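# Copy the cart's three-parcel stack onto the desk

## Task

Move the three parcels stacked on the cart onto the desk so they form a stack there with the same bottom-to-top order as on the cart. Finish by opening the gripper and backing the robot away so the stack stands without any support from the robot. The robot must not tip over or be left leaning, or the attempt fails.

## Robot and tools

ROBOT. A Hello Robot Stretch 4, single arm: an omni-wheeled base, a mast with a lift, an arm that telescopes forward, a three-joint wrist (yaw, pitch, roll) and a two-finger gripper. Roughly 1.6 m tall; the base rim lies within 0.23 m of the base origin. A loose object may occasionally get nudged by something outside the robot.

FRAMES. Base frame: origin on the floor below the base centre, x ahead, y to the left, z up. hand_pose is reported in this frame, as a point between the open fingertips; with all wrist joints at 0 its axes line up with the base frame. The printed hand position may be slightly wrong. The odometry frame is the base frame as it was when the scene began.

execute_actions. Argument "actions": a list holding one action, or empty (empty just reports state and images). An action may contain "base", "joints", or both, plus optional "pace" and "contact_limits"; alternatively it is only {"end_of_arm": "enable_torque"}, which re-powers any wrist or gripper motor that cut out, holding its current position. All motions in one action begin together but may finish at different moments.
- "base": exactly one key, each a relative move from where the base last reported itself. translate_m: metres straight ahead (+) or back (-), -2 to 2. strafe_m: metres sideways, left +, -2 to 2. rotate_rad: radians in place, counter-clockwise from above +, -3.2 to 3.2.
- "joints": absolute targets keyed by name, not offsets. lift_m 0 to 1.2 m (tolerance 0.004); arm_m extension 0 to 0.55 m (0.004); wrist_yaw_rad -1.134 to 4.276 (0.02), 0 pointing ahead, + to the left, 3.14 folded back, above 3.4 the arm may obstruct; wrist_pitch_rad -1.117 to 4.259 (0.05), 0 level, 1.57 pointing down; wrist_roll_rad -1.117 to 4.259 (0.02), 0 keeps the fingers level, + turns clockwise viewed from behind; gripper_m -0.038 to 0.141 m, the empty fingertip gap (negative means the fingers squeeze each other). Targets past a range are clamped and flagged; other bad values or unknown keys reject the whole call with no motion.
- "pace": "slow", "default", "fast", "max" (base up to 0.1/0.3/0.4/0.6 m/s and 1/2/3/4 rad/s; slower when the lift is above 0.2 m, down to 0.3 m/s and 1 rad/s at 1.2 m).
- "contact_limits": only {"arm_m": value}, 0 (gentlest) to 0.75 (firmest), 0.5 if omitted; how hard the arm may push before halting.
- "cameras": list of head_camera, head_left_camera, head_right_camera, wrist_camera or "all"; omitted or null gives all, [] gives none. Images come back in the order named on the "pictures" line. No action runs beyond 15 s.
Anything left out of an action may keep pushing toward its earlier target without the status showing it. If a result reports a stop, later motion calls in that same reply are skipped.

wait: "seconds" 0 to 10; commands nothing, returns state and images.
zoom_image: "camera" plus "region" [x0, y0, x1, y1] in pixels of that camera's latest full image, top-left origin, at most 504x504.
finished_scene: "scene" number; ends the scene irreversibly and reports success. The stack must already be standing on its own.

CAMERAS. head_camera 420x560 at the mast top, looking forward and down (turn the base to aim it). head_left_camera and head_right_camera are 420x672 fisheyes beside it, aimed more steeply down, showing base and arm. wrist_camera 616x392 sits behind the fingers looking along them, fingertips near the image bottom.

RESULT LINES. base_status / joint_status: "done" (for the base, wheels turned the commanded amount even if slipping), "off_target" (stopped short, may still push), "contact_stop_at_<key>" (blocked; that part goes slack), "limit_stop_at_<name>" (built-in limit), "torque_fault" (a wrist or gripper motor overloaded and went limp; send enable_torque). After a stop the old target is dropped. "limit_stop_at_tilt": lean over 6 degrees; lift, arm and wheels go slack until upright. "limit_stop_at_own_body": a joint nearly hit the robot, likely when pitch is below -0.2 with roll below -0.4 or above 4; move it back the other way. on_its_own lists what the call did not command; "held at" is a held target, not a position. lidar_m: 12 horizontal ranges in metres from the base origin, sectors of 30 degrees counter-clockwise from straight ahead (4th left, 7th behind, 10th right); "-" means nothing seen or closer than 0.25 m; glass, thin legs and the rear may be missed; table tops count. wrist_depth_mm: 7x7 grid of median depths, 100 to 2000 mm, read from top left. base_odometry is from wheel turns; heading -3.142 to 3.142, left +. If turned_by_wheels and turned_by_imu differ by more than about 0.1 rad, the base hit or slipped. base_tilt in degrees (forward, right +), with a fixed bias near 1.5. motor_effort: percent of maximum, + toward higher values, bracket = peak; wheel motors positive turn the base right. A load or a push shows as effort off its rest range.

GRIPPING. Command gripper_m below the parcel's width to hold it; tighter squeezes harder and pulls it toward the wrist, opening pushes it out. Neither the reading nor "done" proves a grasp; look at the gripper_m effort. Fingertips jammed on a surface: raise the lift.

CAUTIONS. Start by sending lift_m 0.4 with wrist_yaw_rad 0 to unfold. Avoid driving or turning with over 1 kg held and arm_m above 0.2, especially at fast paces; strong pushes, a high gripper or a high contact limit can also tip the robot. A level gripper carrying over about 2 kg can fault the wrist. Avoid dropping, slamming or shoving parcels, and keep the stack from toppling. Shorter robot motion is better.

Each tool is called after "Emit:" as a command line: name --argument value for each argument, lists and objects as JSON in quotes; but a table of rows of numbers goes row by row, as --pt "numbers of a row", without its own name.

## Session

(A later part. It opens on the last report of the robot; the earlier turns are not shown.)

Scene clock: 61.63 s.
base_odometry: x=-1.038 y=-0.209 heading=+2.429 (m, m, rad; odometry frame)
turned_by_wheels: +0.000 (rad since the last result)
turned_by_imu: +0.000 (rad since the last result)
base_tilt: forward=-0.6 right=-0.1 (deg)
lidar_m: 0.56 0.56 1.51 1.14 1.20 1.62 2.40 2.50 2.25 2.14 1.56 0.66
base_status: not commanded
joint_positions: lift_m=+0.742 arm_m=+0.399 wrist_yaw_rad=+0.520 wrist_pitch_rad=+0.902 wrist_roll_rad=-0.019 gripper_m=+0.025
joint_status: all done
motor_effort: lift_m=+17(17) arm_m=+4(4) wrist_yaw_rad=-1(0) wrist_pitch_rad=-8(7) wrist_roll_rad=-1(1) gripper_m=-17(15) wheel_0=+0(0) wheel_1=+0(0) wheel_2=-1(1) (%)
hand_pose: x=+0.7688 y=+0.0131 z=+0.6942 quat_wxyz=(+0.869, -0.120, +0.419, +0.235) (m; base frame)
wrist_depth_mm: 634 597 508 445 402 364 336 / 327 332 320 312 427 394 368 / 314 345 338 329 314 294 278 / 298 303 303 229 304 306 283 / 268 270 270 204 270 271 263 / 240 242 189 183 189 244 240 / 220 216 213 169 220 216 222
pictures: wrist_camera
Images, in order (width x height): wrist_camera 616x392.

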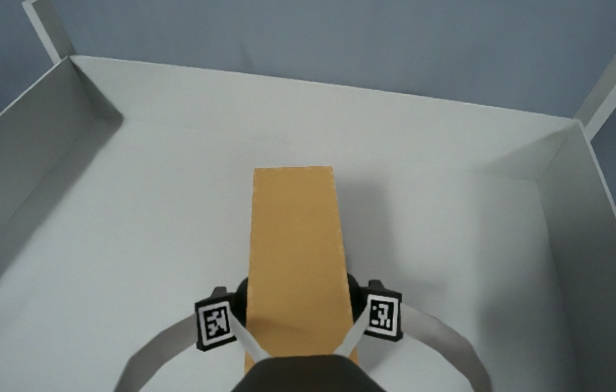

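Emit:
execute_actions --actions '[{"joints":{"lift_m":0.9}}]' --cameras '[]'

Emit:
execute_actions --actions '[{"base":{"translate_m":-0.69},"joints":{"arm_m":0.05},"pace":"fast"}]' --cameras '[]'

Emit:
execute_actions --actions '[{"base":{"rotate_rad":-1.54},"pace":"fast"}]' --cameras '[]'

Emit:
execute_actions --actions '[{"base":{"translate_m":1.5},"joints":{"arm_m":0.2},"pace":"max"}]' --cameras '["wrist_camera","head_left_camera"]'

Scene clock: 64.37 s.
base_odometry: x=-1.038 y=-0.209 heading=+2.429 (m, m, rad; odometry frame)
turned_by_wheels: +0.000 (rad since the last result)
turned_by_imu: +0.000 (rad since the last result)
base_tilt: forward=-0.6 right=-0.2 (deg)
lidar_m: 0.55 0.55 1.53 1.15 1.19 1.63 2.37 2.48 2.26 2.16 1.52 0.65
base_status: not commanded
joint_positions: lift_m=+0.900 arm_m=+0.399 wrist_yaw_rad=+0.520 wrist_pitch_rad=+0.902 wrist_roll_rad=-0.019 gripper_m=+0.025
joint_status: all done
motor_effort: lift_m=+25(24) arm_m=+5(4) wrist_yaw_rad=-1(0) wrist_pitch_rad=-7(8) wrist_roll_rad=-2(1) gripper_m=-17(16) wheel_0=+0(0) wheel_1=-1(1) wheel_2=-1(2) (%)
hand_pose: x=+0.7688 y=+0.0131 z=+0.8515 quat_wxyz=(+0.869, -0.120, +0.419, +0.235) (m; base frame)
wrist_depth_mm: 683 591 500 449 399 364 336 / 820 691 585 508 449 399 368 / 1078 820 691 585 512 449 407 / 1308 477 459 229 585 504 455 / 1182 439 445 204 430 418 521 / 379 402 189 183 190 404 609 / 349 359 353 170 366 320 715
pictures: none
No camera images: the call's "cameras" was empty. Leave "cameras" out to get every camera's image.

Scene clock: 67.70 s.
base_odometry: x=-0.516 y=-0.660 heading=+2.430 (m, m, rad; odometry frame)
turned_by_wheels: +0.000 (rad since the last result)
turned_by_imu: +0.000 (rad since the last result)
base_tilt: forward=-0.6 right=-0.2 (deg)
lidar_m: 0.47 1.83 1.20 1.13 1.18 2.06 1.69 1.76 2.23 2.13 2.29 1.85
base_status: done
joint_positions: lift_m=+0.900 arm_m=+0.051 wrist_yaw_rad=+0.520 wrist_pitch_rad=+0.902 wrist_roll_rad=-0.019 gripper_m=+0.025
joint_status: all done
motor_effort: lift_m=+25(25) arm_m=-4(5) wrist_yaw_rad=+1(0) wrist_pitch_rad=-8(8) wrist_roll_rad=-1(1) gripper_m=-17(16) wheel_0=+2(4) wheel_1=+1(8) wheel_2=+0(12) (%)
hand_pose: x=+0.4203 y=+0.0130 z=+0.8515 quat_wxyz=(+0.869, -0.120, +0.419, +0.235) (m; base frame)
wrist_depth_mm: 1138 - 1808 1576 1255 1205 1138 / 1160 1756 1756 1708 1182 1098 1281 / 1255 1499 1537 1499 1336 1366 1397 / 1308 1336 1336 229 1336 1308 1366 / 1182 1182 1182 204 1182 1205 1205 / 1042 1078 189 183 190 1078 1078 / 976 960 946 170 960 960 976
pictures: none
No camera images: the call's "cameras" was empty. Leave "cameras" out to get every camera's image.

Scene clock: 69.77 s.
base_odometry: x=-0.516 y=-0.660 heading=+0.890 (m, m, rad; odometry frame)
turned_by_wheels: -1.540 (rad since the last result)
turned_by_imu: -1.571 (rad since the last result)
base_tilt: forward=-0.6 right=-0.2 (deg)
lidar_m: 0.45 2.27 1.83 1.22 1.83 1.20 1.12 1.18 2.06 1.66 1.75 2.24
base_status: done
joint_positions: lift_m=+0.900 arm_m=+0.051 wrist_yaw_rad=+0.520 wrist_pitch_rad=+0.902 wrist_roll_rad=-0.019 gripper_m=+0.025
joint_status: not commanded
motor_effort: lift_m=+24(25) arm_m=-4(4) wrist_yaw_rad=+0(1) wrist_pitch_rad=-7(8) wrist_roll_rad=-1(0) gripper_m=-16(17) wheel_0=+0(2) wheel_1=+0(10) wheel_2=+0(10) (%)
hand_pose: x=+0.4203 y=+0.0130 z=+0.8516 quat_wxyz=(+0.869, -0.120, +0.419, +0.235) (m; base frame)
wrist_depth_mm: 1618 - - - - - - / 1661 1808 1756 1756 1756 1756 1756 / 1537 1499 1537 1499 1537 1537 1537 / 1308 1336 1336 229 1336 1366 1366 / 1182 1182 1182 204 1182 1205 1205 / 1060 1060 189 183 190 1078 1098 / 976 946 946 169 960 960 976
pictures: none
No camera images: the call's "cameras" was empty. Leave "cameras" out to get every camera's image.

Scene clock: 75.10 s.
base_odometry: x=+0.428 y=+0.506 heading=+0.889 (m, m, rad; odometry frame)
turned_by_wheels: +0.000 (rad since the last result)
turned_by_imu: +0.003 (rad since the last result)
base_tilt: forward=-0.6 right=-0.2 (deg)
lidar_m: 0.61 0.68 1.78 1.72 1.82 1.90 2.67 2.80 1.83 2.00 0.91 0.67
base_status: done
joint_positions: lift_m=+0.900 arm_m=+0.199 wrist_yaw_rad=+0.520 wrist_pitch_rad=+0.902 wrist_roll_rad=-0.019 gripper_m=+0.025
joint_status: all done
motor_effort: lift_m=+24(24) arm_m=+4(4) wrist_yaw_rad=-1(2) wrist_pitch_rad=-7(9) wrist_roll_rad=-1(1) gripper_m=-17(17) wheel_0=-2(7) wheel_1=-2(4) wheel_2=+1(12) (%)
hand_pose: x=+0.5688 y=+0.0130 z=+0.8516 quat_wxyz=(+0.869, -0.120, +0.419, +0.235) (m; base frame)
wrist_depth_mm: 1499 676 683 683 691 691 691 / 574 574 549 574 574 580 580 / 521 488 492 492 496 496 496 / 1336 1308 430 229 433 433 436 / 1182 1182 1160 204 384 384 384 / 1060 1060 189 183 189 345 345 / 976 960 946 169 960 324 319
pictures: head_left_camera, wrist_camera
Images, in order (width x height): head_left_camera 420x672, wrist_camera 616x392.

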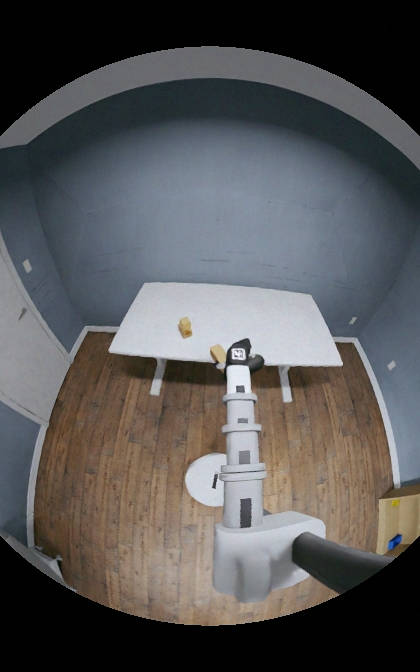

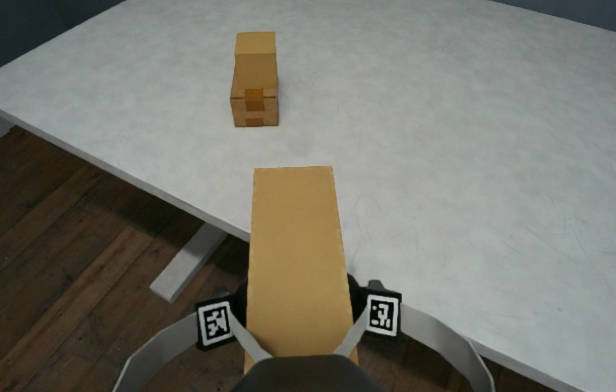

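Emit:
execute_actions --actions '[{"joints":{"arm_m":0.43}}]' --cameras '[]'

Emit:
execute_actions --actions '[{"joints":{"lift_m":0.803},"pace":"slow"}]' --cameras '["wrist_camera"]'

Scene clock: 77.30 s.
base_odometry: x=+0.428 y=+0.506 heading=+0.889 (m, m, rad; odometry frame)
turned_by_wheels: +0.000 (rad since the last result)
turned_by_imu: +0.000 (rad since the last result)
base_tilt: forward=-0.6 right=-0.2 (deg)
lidar_m: 0.64 0.67 1.79 1.71 1.82 1.89 2.66 2.75 1.80 1.97 0.89 0.66
base_status: not commanded
joint_positions: lift_m=+0.900 arm_m=+0.429 wrist_yaw_rad=+0.520 wrist_pitch_rad=+0.902 wrist_roll_rad=-0.019 gripper_m=+0.025
joint_status: all done
motor_effort: lift_m=+24(24) arm_m=+4(4) wrist_yaw_rad=+2(0) wrist_pitch_rad=-8(8) wrist_roll_rad=+0(0) gripper_m=-17(17) wheel_0=-1(1) wheel_1=-2(2) wheel_2=+1(1) (%)
hand_pose: x=+0.7988 y=+0.0130 z=+0.8516 quat_wxyz=(+0.869, -0.120, +0.419, +0.235) (m; base frame)
wrist_depth_mm: 1281 676 691 691 691 668 621 / 574 569 574 574 574 580 580 / 488 480 496 492 496 496 496 / 427 343 424 229 433 430 430 / 384 366 382 204 384 384 384 / 343 345 189 184 190 345 345 / 314 306 301 169 310 306 315
pictures: none
No camera images: the call's "cameras" was empty. Leave "cameras" out to get every camera's image.

Scene clock: 78.97 s.
base_odometry: x=+0.428 y=+0.506 heading=+0.889 (m, m, rad; odometry frame)
turned_by_wheels: +0.000 (rad since the last result)
turned_by_imu: +0.000 (rad since the last result)
base_tilt: forward=-0.6 right=-0.2 (deg)
lidar_m: 0.64 0.68 1.80 1.70 1.81 1.87 2.67 2.78 1.82 2.00 0.90 0.66
base_status: not commanded
joint_positions: lift_m=+0.803 arm_m=+0.429 wrist_yaw_rad=+0.520 wrist_pitch_rad=+0.902 wrist_roll_rad=-0.019 gripper_m=+0.025
joint_status: all done
motor_effort: lift_m=+17(22) arm_m=+4(4) wrist_yaw_rad=+0(0) wrist_pitch_rad=-6(7) wrist_roll_rad=-1(1) gripper_m=-16(18) wheel_0=-2(1) wheel_1=-2(2) wheel_2=+1(1) (%)
hand_pose: x=+0.7988 y=+0.0130 z=+0.7552 quat_wxyz=(+0.869, -0.120, +0.419, +0.235) (m; base frame)
wrist_depth_mm: 488 484 488 492 496 488 496 / 253 296 407 407 413 413 415 / 277 294 351 351 351 353 353 / 298 298 307 229 307 309 310 / 272 273 273 204 274 274 274 / 244 245 189 183 190 246 246 / 223 219 216 169 222 220 225
pictures: wrist_camera
Images, in order (width x height): wrist_camera 616x392.

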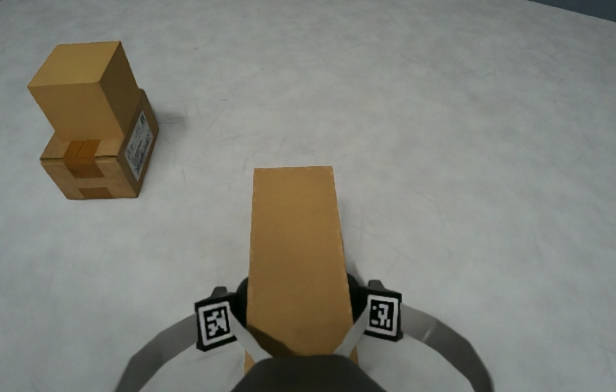

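Emit:
execute_actions --actions '[{"joints":{"gripper_m":0.11}}]' --cameras '["wrist_camera"]'

Emit:
execute_actions --actions '[{"joints":{"lift_m":0.93}}]' --cameras '["wrist_camera"]'

Scene clock: 81.07 s.
base_odometry: x=+0.428 y=+0.506 heading=+0.889 (m, m, rad; odometry frame)
turned_by_wheels: +0.000 (rad since the last result)
turned_by_imu: +0.000 (rad since the last result)
base_tilt: forward=-0.5 right=-0.2 (deg)
lidar_m: 0.63 0.66 1.79 1.71 1.83 1.87 2.67 2.79 1.79 2.00 0.90 0.66
base_status: not commanded
joint_positions: lift_m=+0.803 arm_m=+0.429 wrist_yaw_rad=+0.520 wrist_pitch_rad=+0.902 wrist_roll_rad=-0.019 gripper_m=+0.110
joint_status: all done
motor_effort: lift_m=+17(17) arm_m=+5(5) wrist_yaw_rad=+0(1) wrist_pitch_rad=-5(7) wrist_roll_rad=-1(2) gripper_m=+0(16) wheel_0=-1(1) wheel_1=-2(2) wheel_2=+1(1) (%)
hand_pose: x=+0.7989 y=+0.0131 z=+0.7552 quat_wxyz=(+0.869, -0.120, +0.419, +0.235) (m; base frame)
wrist_depth_mm: 492 488 492 492 496 492 500 / 253 296 410 410 413 413 418 / 276 296 351 351 353 353 355 / 298 298 307 242 309 309 310 / 273 273 273 216 274 274 276 / 244 241 208 194 201 247 247 / 224 223 220 145 225 224 225
pictures: wrist_camera
Images, in order (width x height): wrist_camera 616x392.

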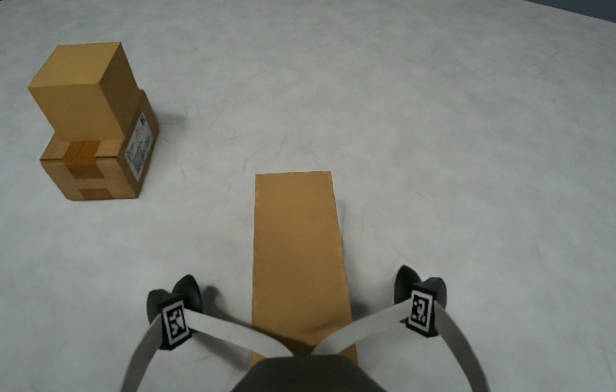

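Scene clock: 82.67 s.
base_odometry: x=+0.428 y=+0.506 heading=+0.889 (m, m, rad; odometry frame)
turned_by_wheels: +0.000 (rad since the last result)
turned_by_imu: +0.000 (rad since the last result)
base_tilt: forward=-0.6 right=-0.2 (deg)
lidar_m: 0.63 0.69 1.77 1.70 1.82 1.85 2.69 2.79 1.81 1.99 0.90 0.66
base_status: not commanded
joint_positions: lift_m=+0.930 arm_m=+0.429 wrist_yaw_rad=+0.520 wrist_pitch_rad=+0.902 wrist_roll_rad=-0.019 gripper_m=+0.110
joint_status: all done
motor_effort: lift_m=+25(26) arm_m=+4(5) wrist_yaw_rad=+0(1) wrist_pitch_rad=-6(6) wrist_roll_rad=-3(2) gripper_m=-1(1) wheel_0=-1(1) wheel_1=-2(2) wheel_2=+1(1) (%)
hand_pose: x=+0.7989 y=+0.0131 z=+0.8816 quat_wxyz=(+0.869, -0.120, +0.419, +0.235) (m; base frame)
wrist_depth_mm: 1308 741 750 750 723 676 621 / 627 621 627 621 621 627 647 / 535 539 535 535 535 539 544 / 469 359 469 469 473 473 477 / 415 382 418 418 421 418 418 / 373 368 368 330 200 377 377 / 342 338 336 145 342 342 343
pictures: wrist_camera
Images, in order (width x height): wrist_camera 616x392.

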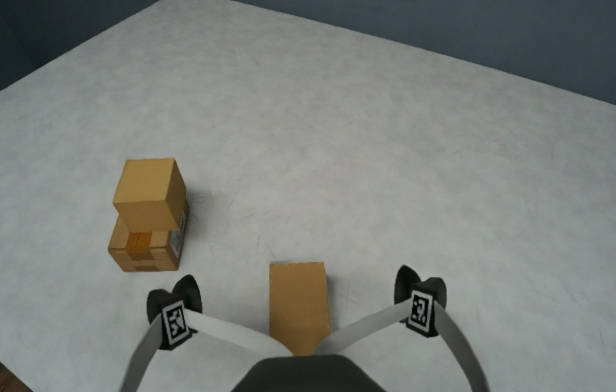

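Emit:
execute_actions --actions '[{"base":{"strafe_m":0.173},"joints":{"arm_m":0.40,"wrist_pitch_rad":0.8,"lift_m":0.9}}]' --cameras '["wrist_camera"]'

Scene clock: 85.17 s.
base_odometry: x=+0.294 y=+0.615 heading=+0.890 (m, m, rad; odometry frame)
turned_by_wheels: +0.000 (rad since the last result)
turned_by_imu: +0.000 (rad since the last result)
base_tilt: forward=-0.6 right=-0.1 (deg)
lidar_m: 0.64 0.68 1.61 1.55 1.65 1.71 2.65 2.77 2.01 2.17 0.90 0.66
base_status: done
joint_positions: lift_m=+0.900 arm_m=+0.401 wrist_yaw_rad=+0.520 wrist_pitch_rad=+0.802 wrist_roll_rad=-0.019 gripper_m=+0.110
joint_status: all done
motor_effort: lift_m=+18(22) arm_m=-4(4) wrist_yaw_rad=+0(2) wrist_pitch_rad=-6(8) wrist_roll_rad=+0(1) gripper_m=-2(1) wheel_0=+2(6) wheel_1=+1(6) wheel_2=+2(0) (%)
hand_pose: x=+0.7892 y=+0.0238 z=+0.8712 quat_wxyz=(+0.889, -0.109, +0.375, +0.240) (m; base frame)
wrist_depth_mm: 1281 1098 931 820 750 683 621 / 1430 1255 699 691 691 699 661 / 1464 574 574 574 569 574 569 / 484 484 484 484 484 484 484 / 421 421 421 309 421 421 421 / 370 362 364 310 201 370 370 / 338 330 324 145 332 282 329
pictures: wrist_camera
Images, in order (width x height): wrist_camera 616x392.

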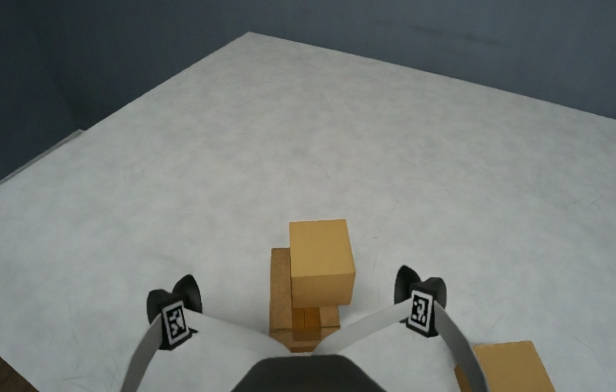

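Emit:
execute_actions --actions '[{"base":{"strafe_m":0.032},"joints":{"arm_m":0.468}}]' --cameras '[]'

Emit:
execute_actions --actions '[{"joints":{"lift_m":0.80},"pace":"slow"}]' --cameras '["wrist_camera"]'

Scene clock: 87.10 s.
base_odometry: x=+0.269 y=+0.635 heading=+0.890 (m, m, rad; odometry frame)
turned_by_wheels: +0.000 (rad since the last result)
turned_by_imu: +0.000 (rad since the last result)
base_tilt: forward=-0.6 right=-0.2 (deg)
lidar_m: 0.64 0.70 1.57 1.51 1.60 1.65 2.67 2.79 2.01 2.20 0.90 0.67
base_status: done
joint_positions: lift_m=+0.900 arm_m=+0.467 wrist_yaw_rad=+0.520 wrist_pitch_rad=+0.802 wrist_roll_rad=-0.019 gripper_m=+0.110
joint_status: all done
motor_effort: lift_m=+17(17) arm_m=+5(6) wrist_yaw_rad=+0(0) wrist_pitch_rad=-6(6) wrist_roll_rad=-1(1) gripper_m=+0(3) wheel_0=+1(5) wheel_1=+0(5) wheel_2=+1(2) (%)
hand_pose: x=+0.8557 y=+0.0238 z=+0.8713 quat_wxyz=(+0.889, -0.109, +0.375, +0.240) (m; base frame)
wrist_depth_mm: 1182 1025 866 768 691 621 574 / 1336 1138 691 691 699 668 621 / 1464 569 569 569 569 569 569 / 484 484 484 488 484 484 484 / 418 421 421 424 421 421 421 / 368 364 364 272 200 370 370 / 332 330 325 145 330 329 334
pictures: none
No camera images: the call's "cameras" was empty. Leave "cameras" out to get every camera's image.

Scene clock: 88.80 s.
base_odometry: x=+0.269 y=+0.635 heading=+0.890 (m, m, rad; odometry frame)
turned_by_wheels: +0.000 (rad since the last result)
turned_by_imu: +0.000 (rad since the last result)
base_tilt: forward=-0.6 right=-0.2 (deg)
lidar_m: 0.63 0.67 1.58 1.52 1.63 1.67 2.66 2.77 2.02 2.19 0.88 0.65
base_status: not commanded
joint_positions: lift_m=+0.800 arm_m=+0.467 wrist_yaw_rad=+0.520 wrist_pitch_rad=+0.802 wrist_roll_rad=-0.019 gripper_m=+0.110
joint_status: all done
motor_effort: lift_m=+17(15) arm_m=+4(4) wrist_yaw_rad=+0(1) wrist_pitch_rad=-6(7) wrist_roll_rad=-1(1) gripper_m=-2(1) wheel_0=+1(1) wheel_1=+1(0) wheel_2=+0(1) (%)
hand_pose: x=+0.8557 y=+0.0238 z=+0.7713 quat_wxyz=(+0.889, -0.109, +0.375, +0.240) (m; base frame)
wrist_depth_mm: 1182 1008 640 634 640 609 574 / 1281 500 496 496 496 500 504 / 410 407 407 407 407 407 410 / 345 345 345 345 345 345 345 / 297 300 298 178 291 300 298 / 263 258 213 173 182 264 264 / 236 235 231 145 236 236 239
pictures: wrist_camera
Images, in order (width x height): wrist_camera 616x392.

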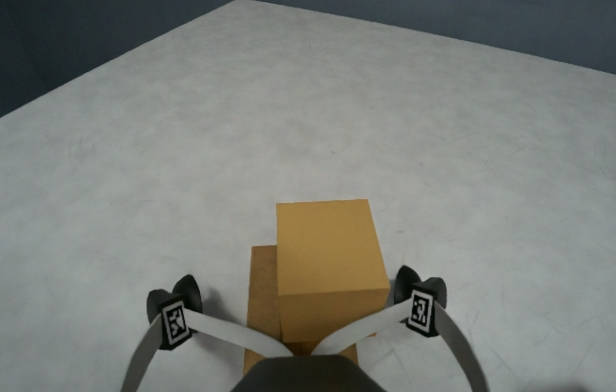

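Emit:
execute_actions --actions '[{"joints":{"gripper_m":0.14}}]' --cameras '[]'

Emit:
execute_actions --actions '[{"joints":{"lift_m":0.778},"pace":"slow"}]' --cameras '["wrist_camera"]'

Scene clock: 90.53 s.
base_odometry: x=+0.269 y=+0.635 heading=+0.890 (m, m, rad; odometry frame)
turned_by_wheels: +0.000 (rad since the last result)
turned_by_imu: +0.000 (rad since the last result)
base_tilt: forward=-0.6 right=-0.2 (deg)
lidar_m: 0.65 0.65 1.57 1.48 1.62 1.69 2.64 2.77 2.04 2.20 0.91 0.67
base_status: not commanded
joint_positions: lift_m=+0.800 arm_m=+0.467 wrist_yaw_rad=+0.520 wrist_pitch_rad=+0.802 wrist_roll_rad=-0.019 gripper_m=+0.140
joint_status: all done
motor_effort: lift_m=+17(17) arm_m=+4(4) wrist_yaw_rad=+0(0) wrist_pitch_rad=-7(6) wrist_roll_rad=-1(2) gripper_m=+0(2) wheel_0=+1(1) wheel_1=+0(1) wheel_2=+1(0) (%)
hand_pose: x=+0.8557 y=+0.0238 z=+0.7713 quat_wxyz=(+0.889, -0.109, +0.375, +0.240) (m; base frame)
wrist_depth_mm: 1182 1008 640 634 640 609 574 / 1281 500 496 496 496 500 504 / 410 407 404 404 407 407 410 / 345 345 345 345 345 347 345 / 297 298 300 178 291 298 300 / 263 207 264 172 185 252 264 / 237 232 232 144 236 236 239
pictures: none
No camera images: the call's "cameras" was empty. Leave "cameras" out to get every camera's image.

Scene clock: 91.47 s.
base_odometry: x=+0.269 y=+0.635 heading=+0.890 (m, m, rad; odometry frame)
turned_by_wheels: +0.000 (rad since the last result)
turned_by_imu: +0.000 (rad since the last result)
base_tilt: forward=-0.6 right=-0.2 (deg)
lidar_m: 0.65 0.68 1.56 1.51 1.60 1.67 2.67 2.79 2.01 2.19 0.89 0.64
base_status: not commanded
joint_positions: lift_m=+0.778 arm_m=+0.467 wrist_yaw_rad=+0.520 wrist_pitch_rad=+0.802 wrist_roll_rad=-0.019 gripper_m=+0.140
joint_status: all done
motor_effort: lift_m=+17(17) arm_m=+4(4) wrist_yaw_rad=+0(1) wrist_pitch_rad=-7(6) wrist_roll_rad=-2(2) gripper_m=+2(0) wheel_0=+1(1) wheel_1=+1(1) wheel_2=+1(1) (%)
hand_pose: x=+0.8557 y=+0.0238 z=+0.7493 quat_wxyz=(+0.889, -0.109, +0.375, +0.240) (m; base frame)
wrist_depth_mm: 1182 946 580 580 580 569 564 / 459 452 452 449 452 452 455 / 373 370 370 370 370 373 373 / 315 314 315 174 306 315 314 / 272 273 272 153 216 272 272 / 239 207 196 172 185 229 239 / 216 211 211 144 215 215 216
pictures: wrist_camera
Images, in order (width x height): wrist_camera 616x392.

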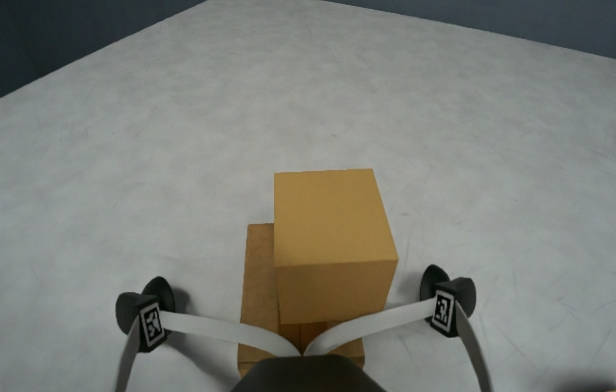

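Emit:
execute_actions --actions '[{"joints":{"gripper_m":0.03},"pace":"slow"}]' --cameras '["wrist_camera"]'

Scene clock: 96.67 s.
base_odometry: x=+0.269 y=+0.635 heading=+0.890 (m, m, rad; odometry frame)
turned_by_wheels: +0.000 (rad since the last result)
turned_by_imu: +0.001 (rad since the last result)
base_tilt: forward=-0.6 right=-0.2 (deg)
lidar_m: 0.65 0.68 1.57 1.51 1.60 1.66 2.67 2.75 2.03 2.21 0.90 0.67
base_status: not commanded
joint_positions: lift_m=+0.778 arm_m=+0.467 wrist_yaw_rad=+0.520 wrist_pitch_rad=+0.802 wrist_roll_rad=-0.019 gripper_m=+0.030
joint_status: all done
motor_effort: lift_m=+17(17) arm_m=+4(4) wrist_yaw_rad=-1(1) wrist_pitch_rad=-9(8) wrist_roll_rad=-1(0) gripper_m=-18(16) wheel_0=+1(1) wheel_1=+1(0) wheel_2=+0(1) (%)
hand_pose: x=+0.8556 y=+0.0238 z=+0.7491 quat_wxyz=(+0.889, -0.109, +0.375, +0.240) (m; base frame)
wrist_depth_mm: 1182 778 574 574 574 569 564 / 455 449 449 445 449 452 452 / 370 370 368 368 368 368 370 / 312 312 314 163 303 312 312 / 271 271 265 146 265 271 271 / 239 239 183 166 185 240 238 / 215 208 208 164 214 209 215
pictures: wrist_camera
Images, in order (width x height): wrist_camera 616x392.

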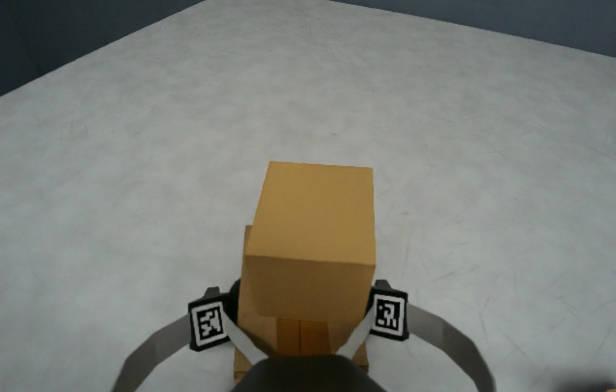

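Emit:
execute_actions --actions '[{"joints":{"lift_m":0.86},"pace":"slow"}]' --cameras '[]'

Emit:
execute_actions --actions '[{"base":{"strafe_m":-0.211},"joints":{"arm_m":0.419},"pace":"slow"}]' --cameras '[]'

Emit:
execute_actions --actions '[{"joints":{"lift_m":0.838},"pace":"slow"}]' --cameras '["head_left_camera","head_right_camera","wrist_camera"]'

Emit:
zoom_image --camera "head_left_camera" --region '[190, 300, 250, 355]'

Emit:
zoom_image --camera "head_right_camera" --region '[170, 300, 230, 355]'

Scene clock: 100.30 s.
base_odometry: x=+0.269 y=+0.635 heading=+0.890 (m, m, rad; odometry frame)
turned_by_wheels: +0.000 (rad since the last result)
turned_by_imu: +0.001 (rad since the last result)
base_tilt: forward=-0.6 right=-0.2 (deg)
lidar_m: 0.63 0.68 1.57 1.50 1.58 1.69 2.67 2.77 2.00 2.19 0.92 0.68
base_status: not commanded
joint_positions: lift_m=+0.860 arm_m=+0.467 wrist_yaw_rad=+0.520 wrist_pitch_rad=+0.803 wrist_roll_rad=-0.019 gripper_m=+0.030
joint_status: all done
motor_effort: lift_m=+26(27) arm_m=+4(5) wrist_yaw_rad=+1(1) wrist_pitch_rad=-10(9) wrist_roll_rad=-2(1) gripper_m=-20(20) wheel_0=+0(1) wheel_1=+1(0) wheel_2=+0(1) (%)
hand_pose: x=+0.8556 y=+0.0237 z=+0.8304 quat_wxyz=(+0.889, -0.109, +0.375, +0.240) (m; base frame)
wrist_depth_mm: 1205 1025 831 741 691 627 569 / 1336 1078 615 615 609 615 597 / 525 504 504 504 504 500 504 / 427 427 427 163 413 424 424 / 370 370 362 146 359 368 370 / 325 325 184 166 185 327 325 / 293 285 282 164 293 286 293
pictures: none
No camera images: the call's "cameras" was empty. Leave "cameras" out to get every camera's image.

Scene clock: 103.57 s.
base_odometry: x=+0.433 y=+0.502 heading=+0.890 (m, m, rad; odometry frame)
turned_by_wheels: +0.000 (rad since the last result)
turned_by_imu: +0.001 (rad since the last result)
base_tilt: forward=-0.5 right=-0.2 (deg)
lidar_m: 0.66 0.67 0.99 1.70 1.81 1.89 2.66 2.77 1.82 1.96 0.89 0.65
base_status: done
joint_positions: lift_m=+0.860 arm_m=+0.420 wrist_yaw_rad=+0.520 wrist_pitch_rad=+0.803 wrist_roll_rad=-0.019 gripper_m=+0.030
joint_status: all done
motor_effort: lift_m=+26(26) arm_m=-4(5) wrist_yaw_rad=+1(1) wrist_pitch_rad=-9(10) wrist_roll_rad=-2(1) gripper_m=-17(18) wheel_0=+0(2) wheel_1=+0(3) wheel_2=+0(3) (%)
hand_pose: x=+0.8081 y=+0.0237 z=+0.8304 quat_wxyz=(+0.889, -0.109, +0.375, +0.240) (m; base frame)
wrist_depth_mm: 1255 798 788 768 715 661 609 / 621 615 609 615 609 615 627 / 508 500 504 500 500 504 504 / 427 427 427 163 415 427 427 / 370 370 362 146 362 370 370 / 325 325 184 166 184 327 325 / 293 285 283 164 293 285 293
pictures: none
No camera images: the call's "cameras" was empty. Leave "cameras" out to get every camera's image.

Scene clock: 104.50 s.
base_odometry: x=+0.433 y=+0.502 heading=+0.890 (m, m, rad; odometry frame)
turned_by_wheels: +0.000 (rad since the last result)
turned_by_imu: +0.000 (rad since the last result)
base_tilt: forward=-0.6 right=-0.2 (deg)
lidar_m: 0.63 0.68 0.97 1.72 1.81 1.88 2.65 2.76 1.79 1.98 0.90 0.66
base_status: not commanded
joint_positions: lift_m=+0.838 arm_m=+0.420 wrist_yaw_rad=+0.520 wrist_pitch_rad=+0.803 wrist_roll_rad=-0.019 gripper_m=+0.030
joint_status: all done
motor_effort: lift_m=+18(25) arm_m=-5(4) wrist_yaw_rad=+1(0) wrist_pitch_rad=-9(9) wrist_roll_rad=-2(1) gripper_m=-19(18) wheel_0=+0(0) wheel_1=+0(0) wheel_2=+0(1) (%)
hand_pose: x=+0.8081 y=+0.0237 z=+0.8090 quat_wxyz=(+0.889, -0.109, +0.375, +0.240) (m; base frame)
wrist_depth_mm: 1255 723 732 732 699 654 609 / 580 569 569 569 569 569 574 / 469 469 469 466 466 469 469 / 397 397 394 164 387 399 397 / 343 345 336 146 336 343 345 / 301 304 183 166 185 304 303 / 272 265 264 164 271 265 273
pictures: head_left_camera, head_right_camera, wrist_camera
Images, in order (width x height): head_left_camera 420x672, head_right_camera 420x672, wrist_camera 616x392.

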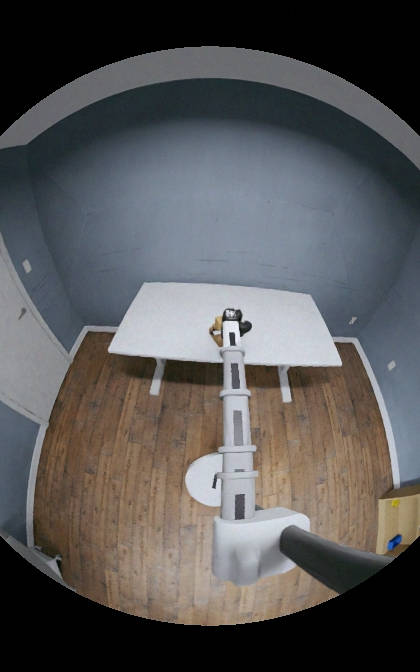

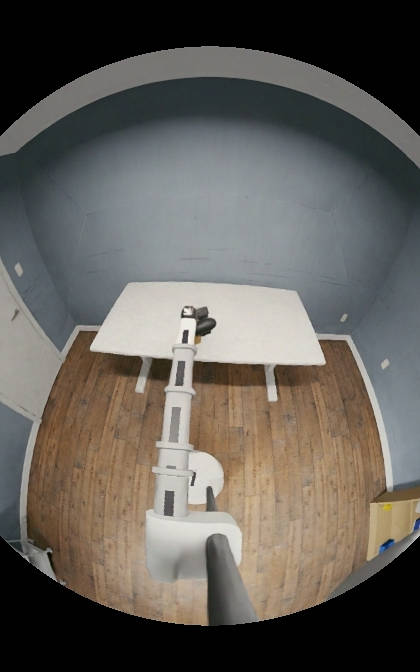

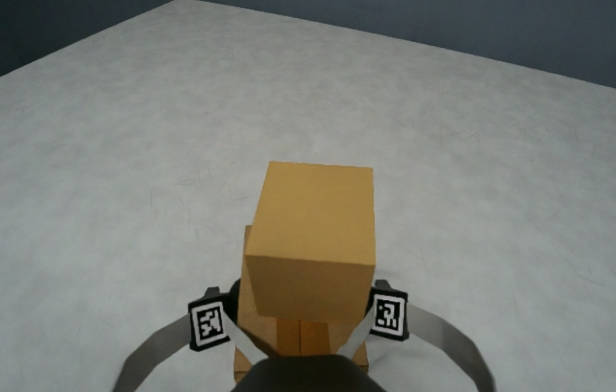

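Region (190, 300, 250, 355) of head_left_camera's 420x672 image, scaled by 8.400, with more detail than that image has; it fills the top 462 rows of this view, and the rest is white.

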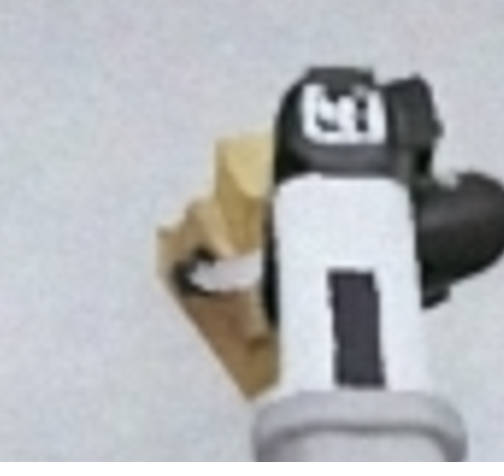

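Region (170, 300, 230, 355) of head_right_camera's 420x672 image, scaled by 8.400, with more detail than that image has; it fills the top 462 rows of this view, and the rest is white.

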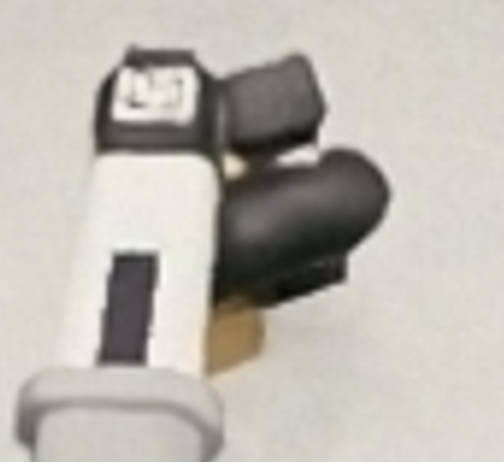

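Emit:
execute_actions --actions '[{"joints":{"lift_m":0.827},"pace":"slow"}]' --cameras '[]'

Scene clock: 105.80 s.
base_odometry: x=+0.433 y=+0.502 heading=+0.890 (m, m, rad; odometry frame)
turned_by_wheels: +0.000 (rad since the last result)
turned_by_imu: +0.000 (rad since the last result)
base_tilt: forward=-0.5 right=-0.2 (deg)
lidar_m: 0.64 0.68 0.99 1.72 1.83 1.88 2.68 2.77 1.81 1.99 0.91 0.64
base_status: not commanded
joint_positions: lift_m=+0.827 arm_m=+0.420 wrist_yaw_rad=+0.520 wrist_pitch_rad=+0.803 wrist_roll_rad=-0.019 gripper_m=+0.030
joint_status: all done
motor_effort: lift_m=+18(12) arm_m=-4(4) wrist_yaw_rad=+1(0) wrist_pitch_rad=-8(10) wrist_roll_rad=-1(1) gripper_m=-18(18) wheel_0=+0(0) wheel_1=+0(0) wheel_2=+1(0) (%)
hand_pose: x=+0.8081 y=+0.0237 z=+0.7980 quat_wxyz=(+0.889, -0.109, +0.375, +0.240) (m; base frame)
wrist_depth_mm: 1229 691 707 707 691 654 603 / 554 554 544 549 549 549 554 / 452 449 449 449 449 449 452 / 379 382 382 163 370 379 379 / 330 330 324 146 324 330 330 / 291 291 183 166 185 291 291 / 262 254 253 164 262 254 263
pictures: none
No camera images: the call's "cameras" was empty. Leave "cameras" out to get every camera's image.

Emit:
execute_actions --actions '[{"joints":{"gripper_m":0.075},"pace":"slow"}]' --cameras '["wrist_camera"]'

Scene clock: 108.07 s.
base_odometry: x=+0.433 y=+0.502 heading=+0.890 (m, m, rad; odometry frame)
turned_by_wheels: +0.000 (rad since the last result)
turned_by_imu: +0.000 (rad since the last result)
base_tilt: forward=-0.5 right=-0.2 (deg)
lidar_m: 0.63 0.67 0.98 1.71 1.79 1.89 2.65 2.77 1.81 1.98 0.90 0.65
base_status: not commanded
joint_positions: lift_m=+0.827 arm_m=+0.420 wrist_yaw_rad=+0.520 wrist_pitch_rad=+0.801 wrist_roll_rad=-0.019 gripper_m=+0.075
joint_status: all done
motor_effort: lift_m=+18(18) arm_m=-4(4) wrist_yaw_rad=+0(2) wrist_pitch_rad=-5(8) wrist_roll_rad=-1(1) gripper_m=-3(17) wheel_0=+0(0) wheel_1=+0(0) wheel_2=+0(1) (%)
hand_pose: x=+0.8083 y=+0.0239 z=+0.7983 quat_wxyz=(+0.889, -0.109, +0.375, +0.240) (m; base frame)
wrist_depth_mm: 1255 699 699 707 699 654 609 / 559 549 549 544 549 554 559 / 455 452 449 452 452 452 452 / 382 382 382 169 370 382 384 / 332 332 324 151 324 330 330 / 291 293 189 176 191 293 293 / 263 258 257 143 262 259 263
pictures: wrist_camera
Images, in order (width x height): wrist_camera 616x392.

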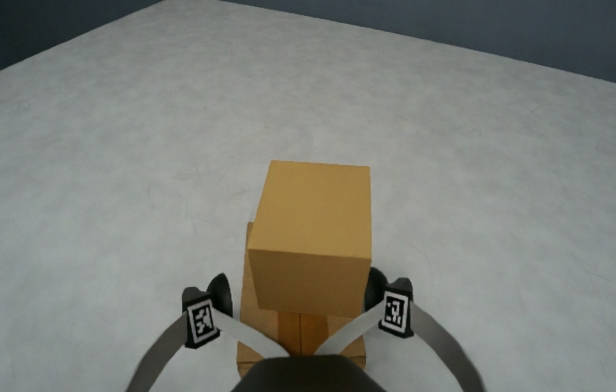

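Emit:
execute_actions --actions '[{"joints":{"gripper_m":0.13}}]' --cameras '["wrist_camera"]'

Emit:
execute_actions --actions '[{"joints":{"lift_m":0.97}}]' --cameras '[]'

Emit:
execute_actions --actions '[{"base":{"translate_m":-0.3},"joints":{"arm_m":0.1},"pace":"fast"}]' --cameras '["wrist_camera","head_camera"]'

Scene clock: 110.10 s.
base_odometry: x=+0.433 y=+0.502 heading=+0.890 (m, m, rad; odometry frame)
turned_by_wheels: +0.000 (rad since the last result)
turned_by_imu: +0.000 (rad since the last result)
base_tilt: forward=-0.6 right=-0.2 (deg)
lidar_m: 0.62 0.68 0.98 1.71 1.82 1.87 2.68 2.75 1.79 1.97 0.91 0.67
base_status: not commanded
joint_positions: lift_m=+0.827 arm_m=+0.420 wrist_yaw_rad=+0.520 wrist_pitch_rad=+0.801 wrist_roll_rad=-0.019 gripper_m=+0.130
joint_status: all done
motor_effort: lift_m=+18(17) arm_m=-4(4) wrist_yaw_rad=+1(0) wrist_pitch_rad=-6(5) wrist_roll_rad=-1(2) gripper_m=-1(2) wheel_0=+0(0) wheel_1=+0(0) wheel_2=+1(0) (%)
hand_pose: x=+0.8083 y=+0.0239 z=+0.7983 quat_wxyz=(+0.889, -0.109, +0.375, +0.240) (m; base frame)
wrist_depth_mm: 1255 699 707 707 699 654 609 / 559 549 554 549 549 554 559 / 455 452 452 449 452 452 452 / 382 384 382 169 373 382 382 / 330 332 324 151 325 332 332 / 291 278 193 175 195 286 293 / 263 260 257 141 263 262 263
pictures: wrist_camera
Images, in order (width x height): wrist_camera 616x392.

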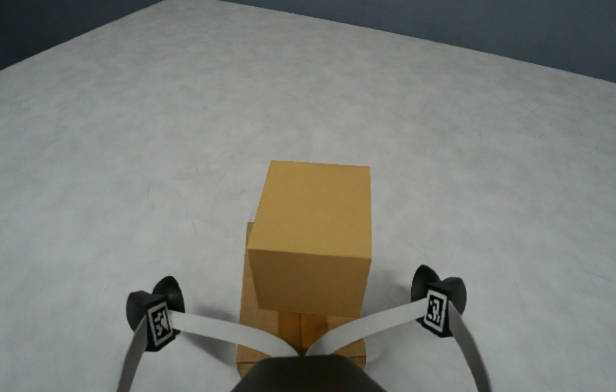

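Scene clock: 111.77 s.
base_odometry: x=+0.433 y=+0.502 heading=+0.890 (m, m, rad; odometry frame)
turned_by_wheels: +0.000 (rad since the last result)
turned_by_imu: +0.000 (rad since the last result)
base_tilt: forward=-0.6 right=-0.2 (deg)
lidar_m: 0.63 0.68 0.95 1.71 1.82 1.86 2.66 2.77 1.81 1.99 0.90 0.66
base_status: not commanded
joint_positions: lift_m=+0.970 arm_m=+0.420 wrist_yaw_rad=+0.520 wrist_pitch_rad=+0.801 wrist_roll_rad=-0.019 gripper_m=+0.130
joint_status: all done
motor_effort: lift_m=+25(27) arm_m=-4(4) wrist_yaw_rad=+0(0) wrist_pitch_rad=-6(6) wrist_roll_rad=-1(2) gripper_m=+0(0) wheel_0=+0(0) wheel_1=+0(0) wheel_2=+0(0) (%)
hand_pose: x=+0.8083 y=+0.0239 z=+0.9407 quat_wxyz=(+0.889, -0.109, +0.375, +0.240) (m; base frame)
wrist_depth_mm: 1281 1078 917 820 732 661 609 / 1464 878 842 831 788 723 661 / 683 683 691 691 683 683 691 / 580 585 580 585 585 580 580 / 504 504 504 504 504 508 500 / 442 424 445 322 216 433 442 / 402 397 399 141 399 397 399
pictures: none
No camera images: the call's "cameras" was empty. Leave "cameras" out to get every camera's image.

Scene clock: 114.03 s.
base_odometry: x=+0.244 y=+0.269 heading=+0.890 (m, m, rad; odometry frame)
turned_by_wheels: +0.000 (rad since the last result)
turned_by_imu: +0.000 (rad since the last result)
base_tilt: forward=-0.5 right=-0.2 (deg)
lidar_m: 0.93 1.00 1.80 1.74 1.64 1.78 2.34 2.42 1.76 1.74 2.09 0.96
base_status: done
joint_positions: lift_m=+0.970 arm_m=+0.101 wrist_yaw_rad=+0.520 wrist_pitch_rad=+0.802 wrist_roll_rad=-0.019 gripper_m=+0.130
joint_status: all done
motor_effort: lift_m=+24(25) arm_m=-4(6) wrist_yaw_rad=+1(2) wrist_pitch_rad=-6(6) wrist_roll_rad=-1(2) gripper_m=-2(1) wheel_0=+0(8) wheel_1=+0(7) wheel_2=+0(10) (%)
hand_pose: x=+0.4892 y=+0.0238 z=+0.9407 quat_wxyz=(+0.889, -0.109, +0.375, +0.240) (m; base frame)
wrist_depth_mm: 1537 1808 1499 1078 1078 1060 1060 / 1618 - 866 831 798 809 854 / 1708 1808 1863 1708 715 691 691 / 1576 1576 1537 1537 1537 1499 603 / 1366 1336 1366 1366 1366 1366 1366 / 1205 1138 1205 1229 216 1182 1182 / 1078 1060 1078 141 1078 1078 1078
pictures: head_camera, wrist_camera
Images, in order (width x height): head_camera 420x560, wrist_camera 616x392.

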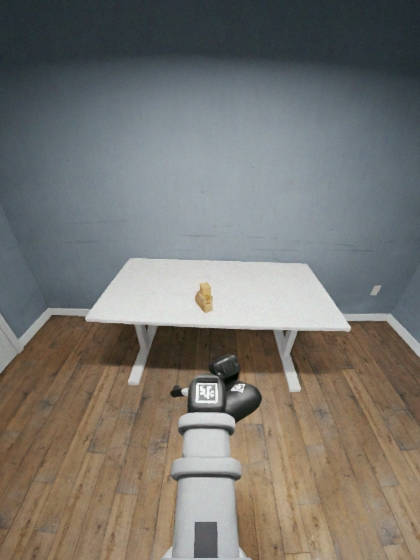

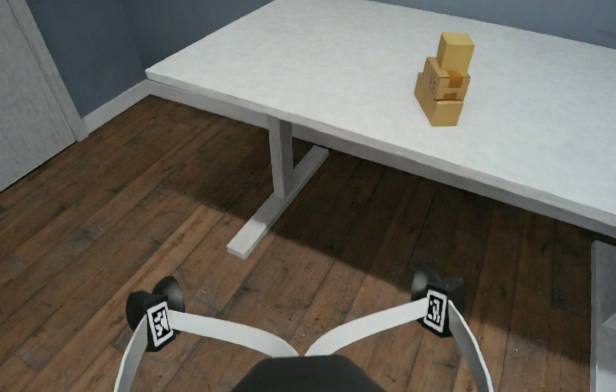

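Emit:
finished_scene --scene 2

The scene is finished: the task was done.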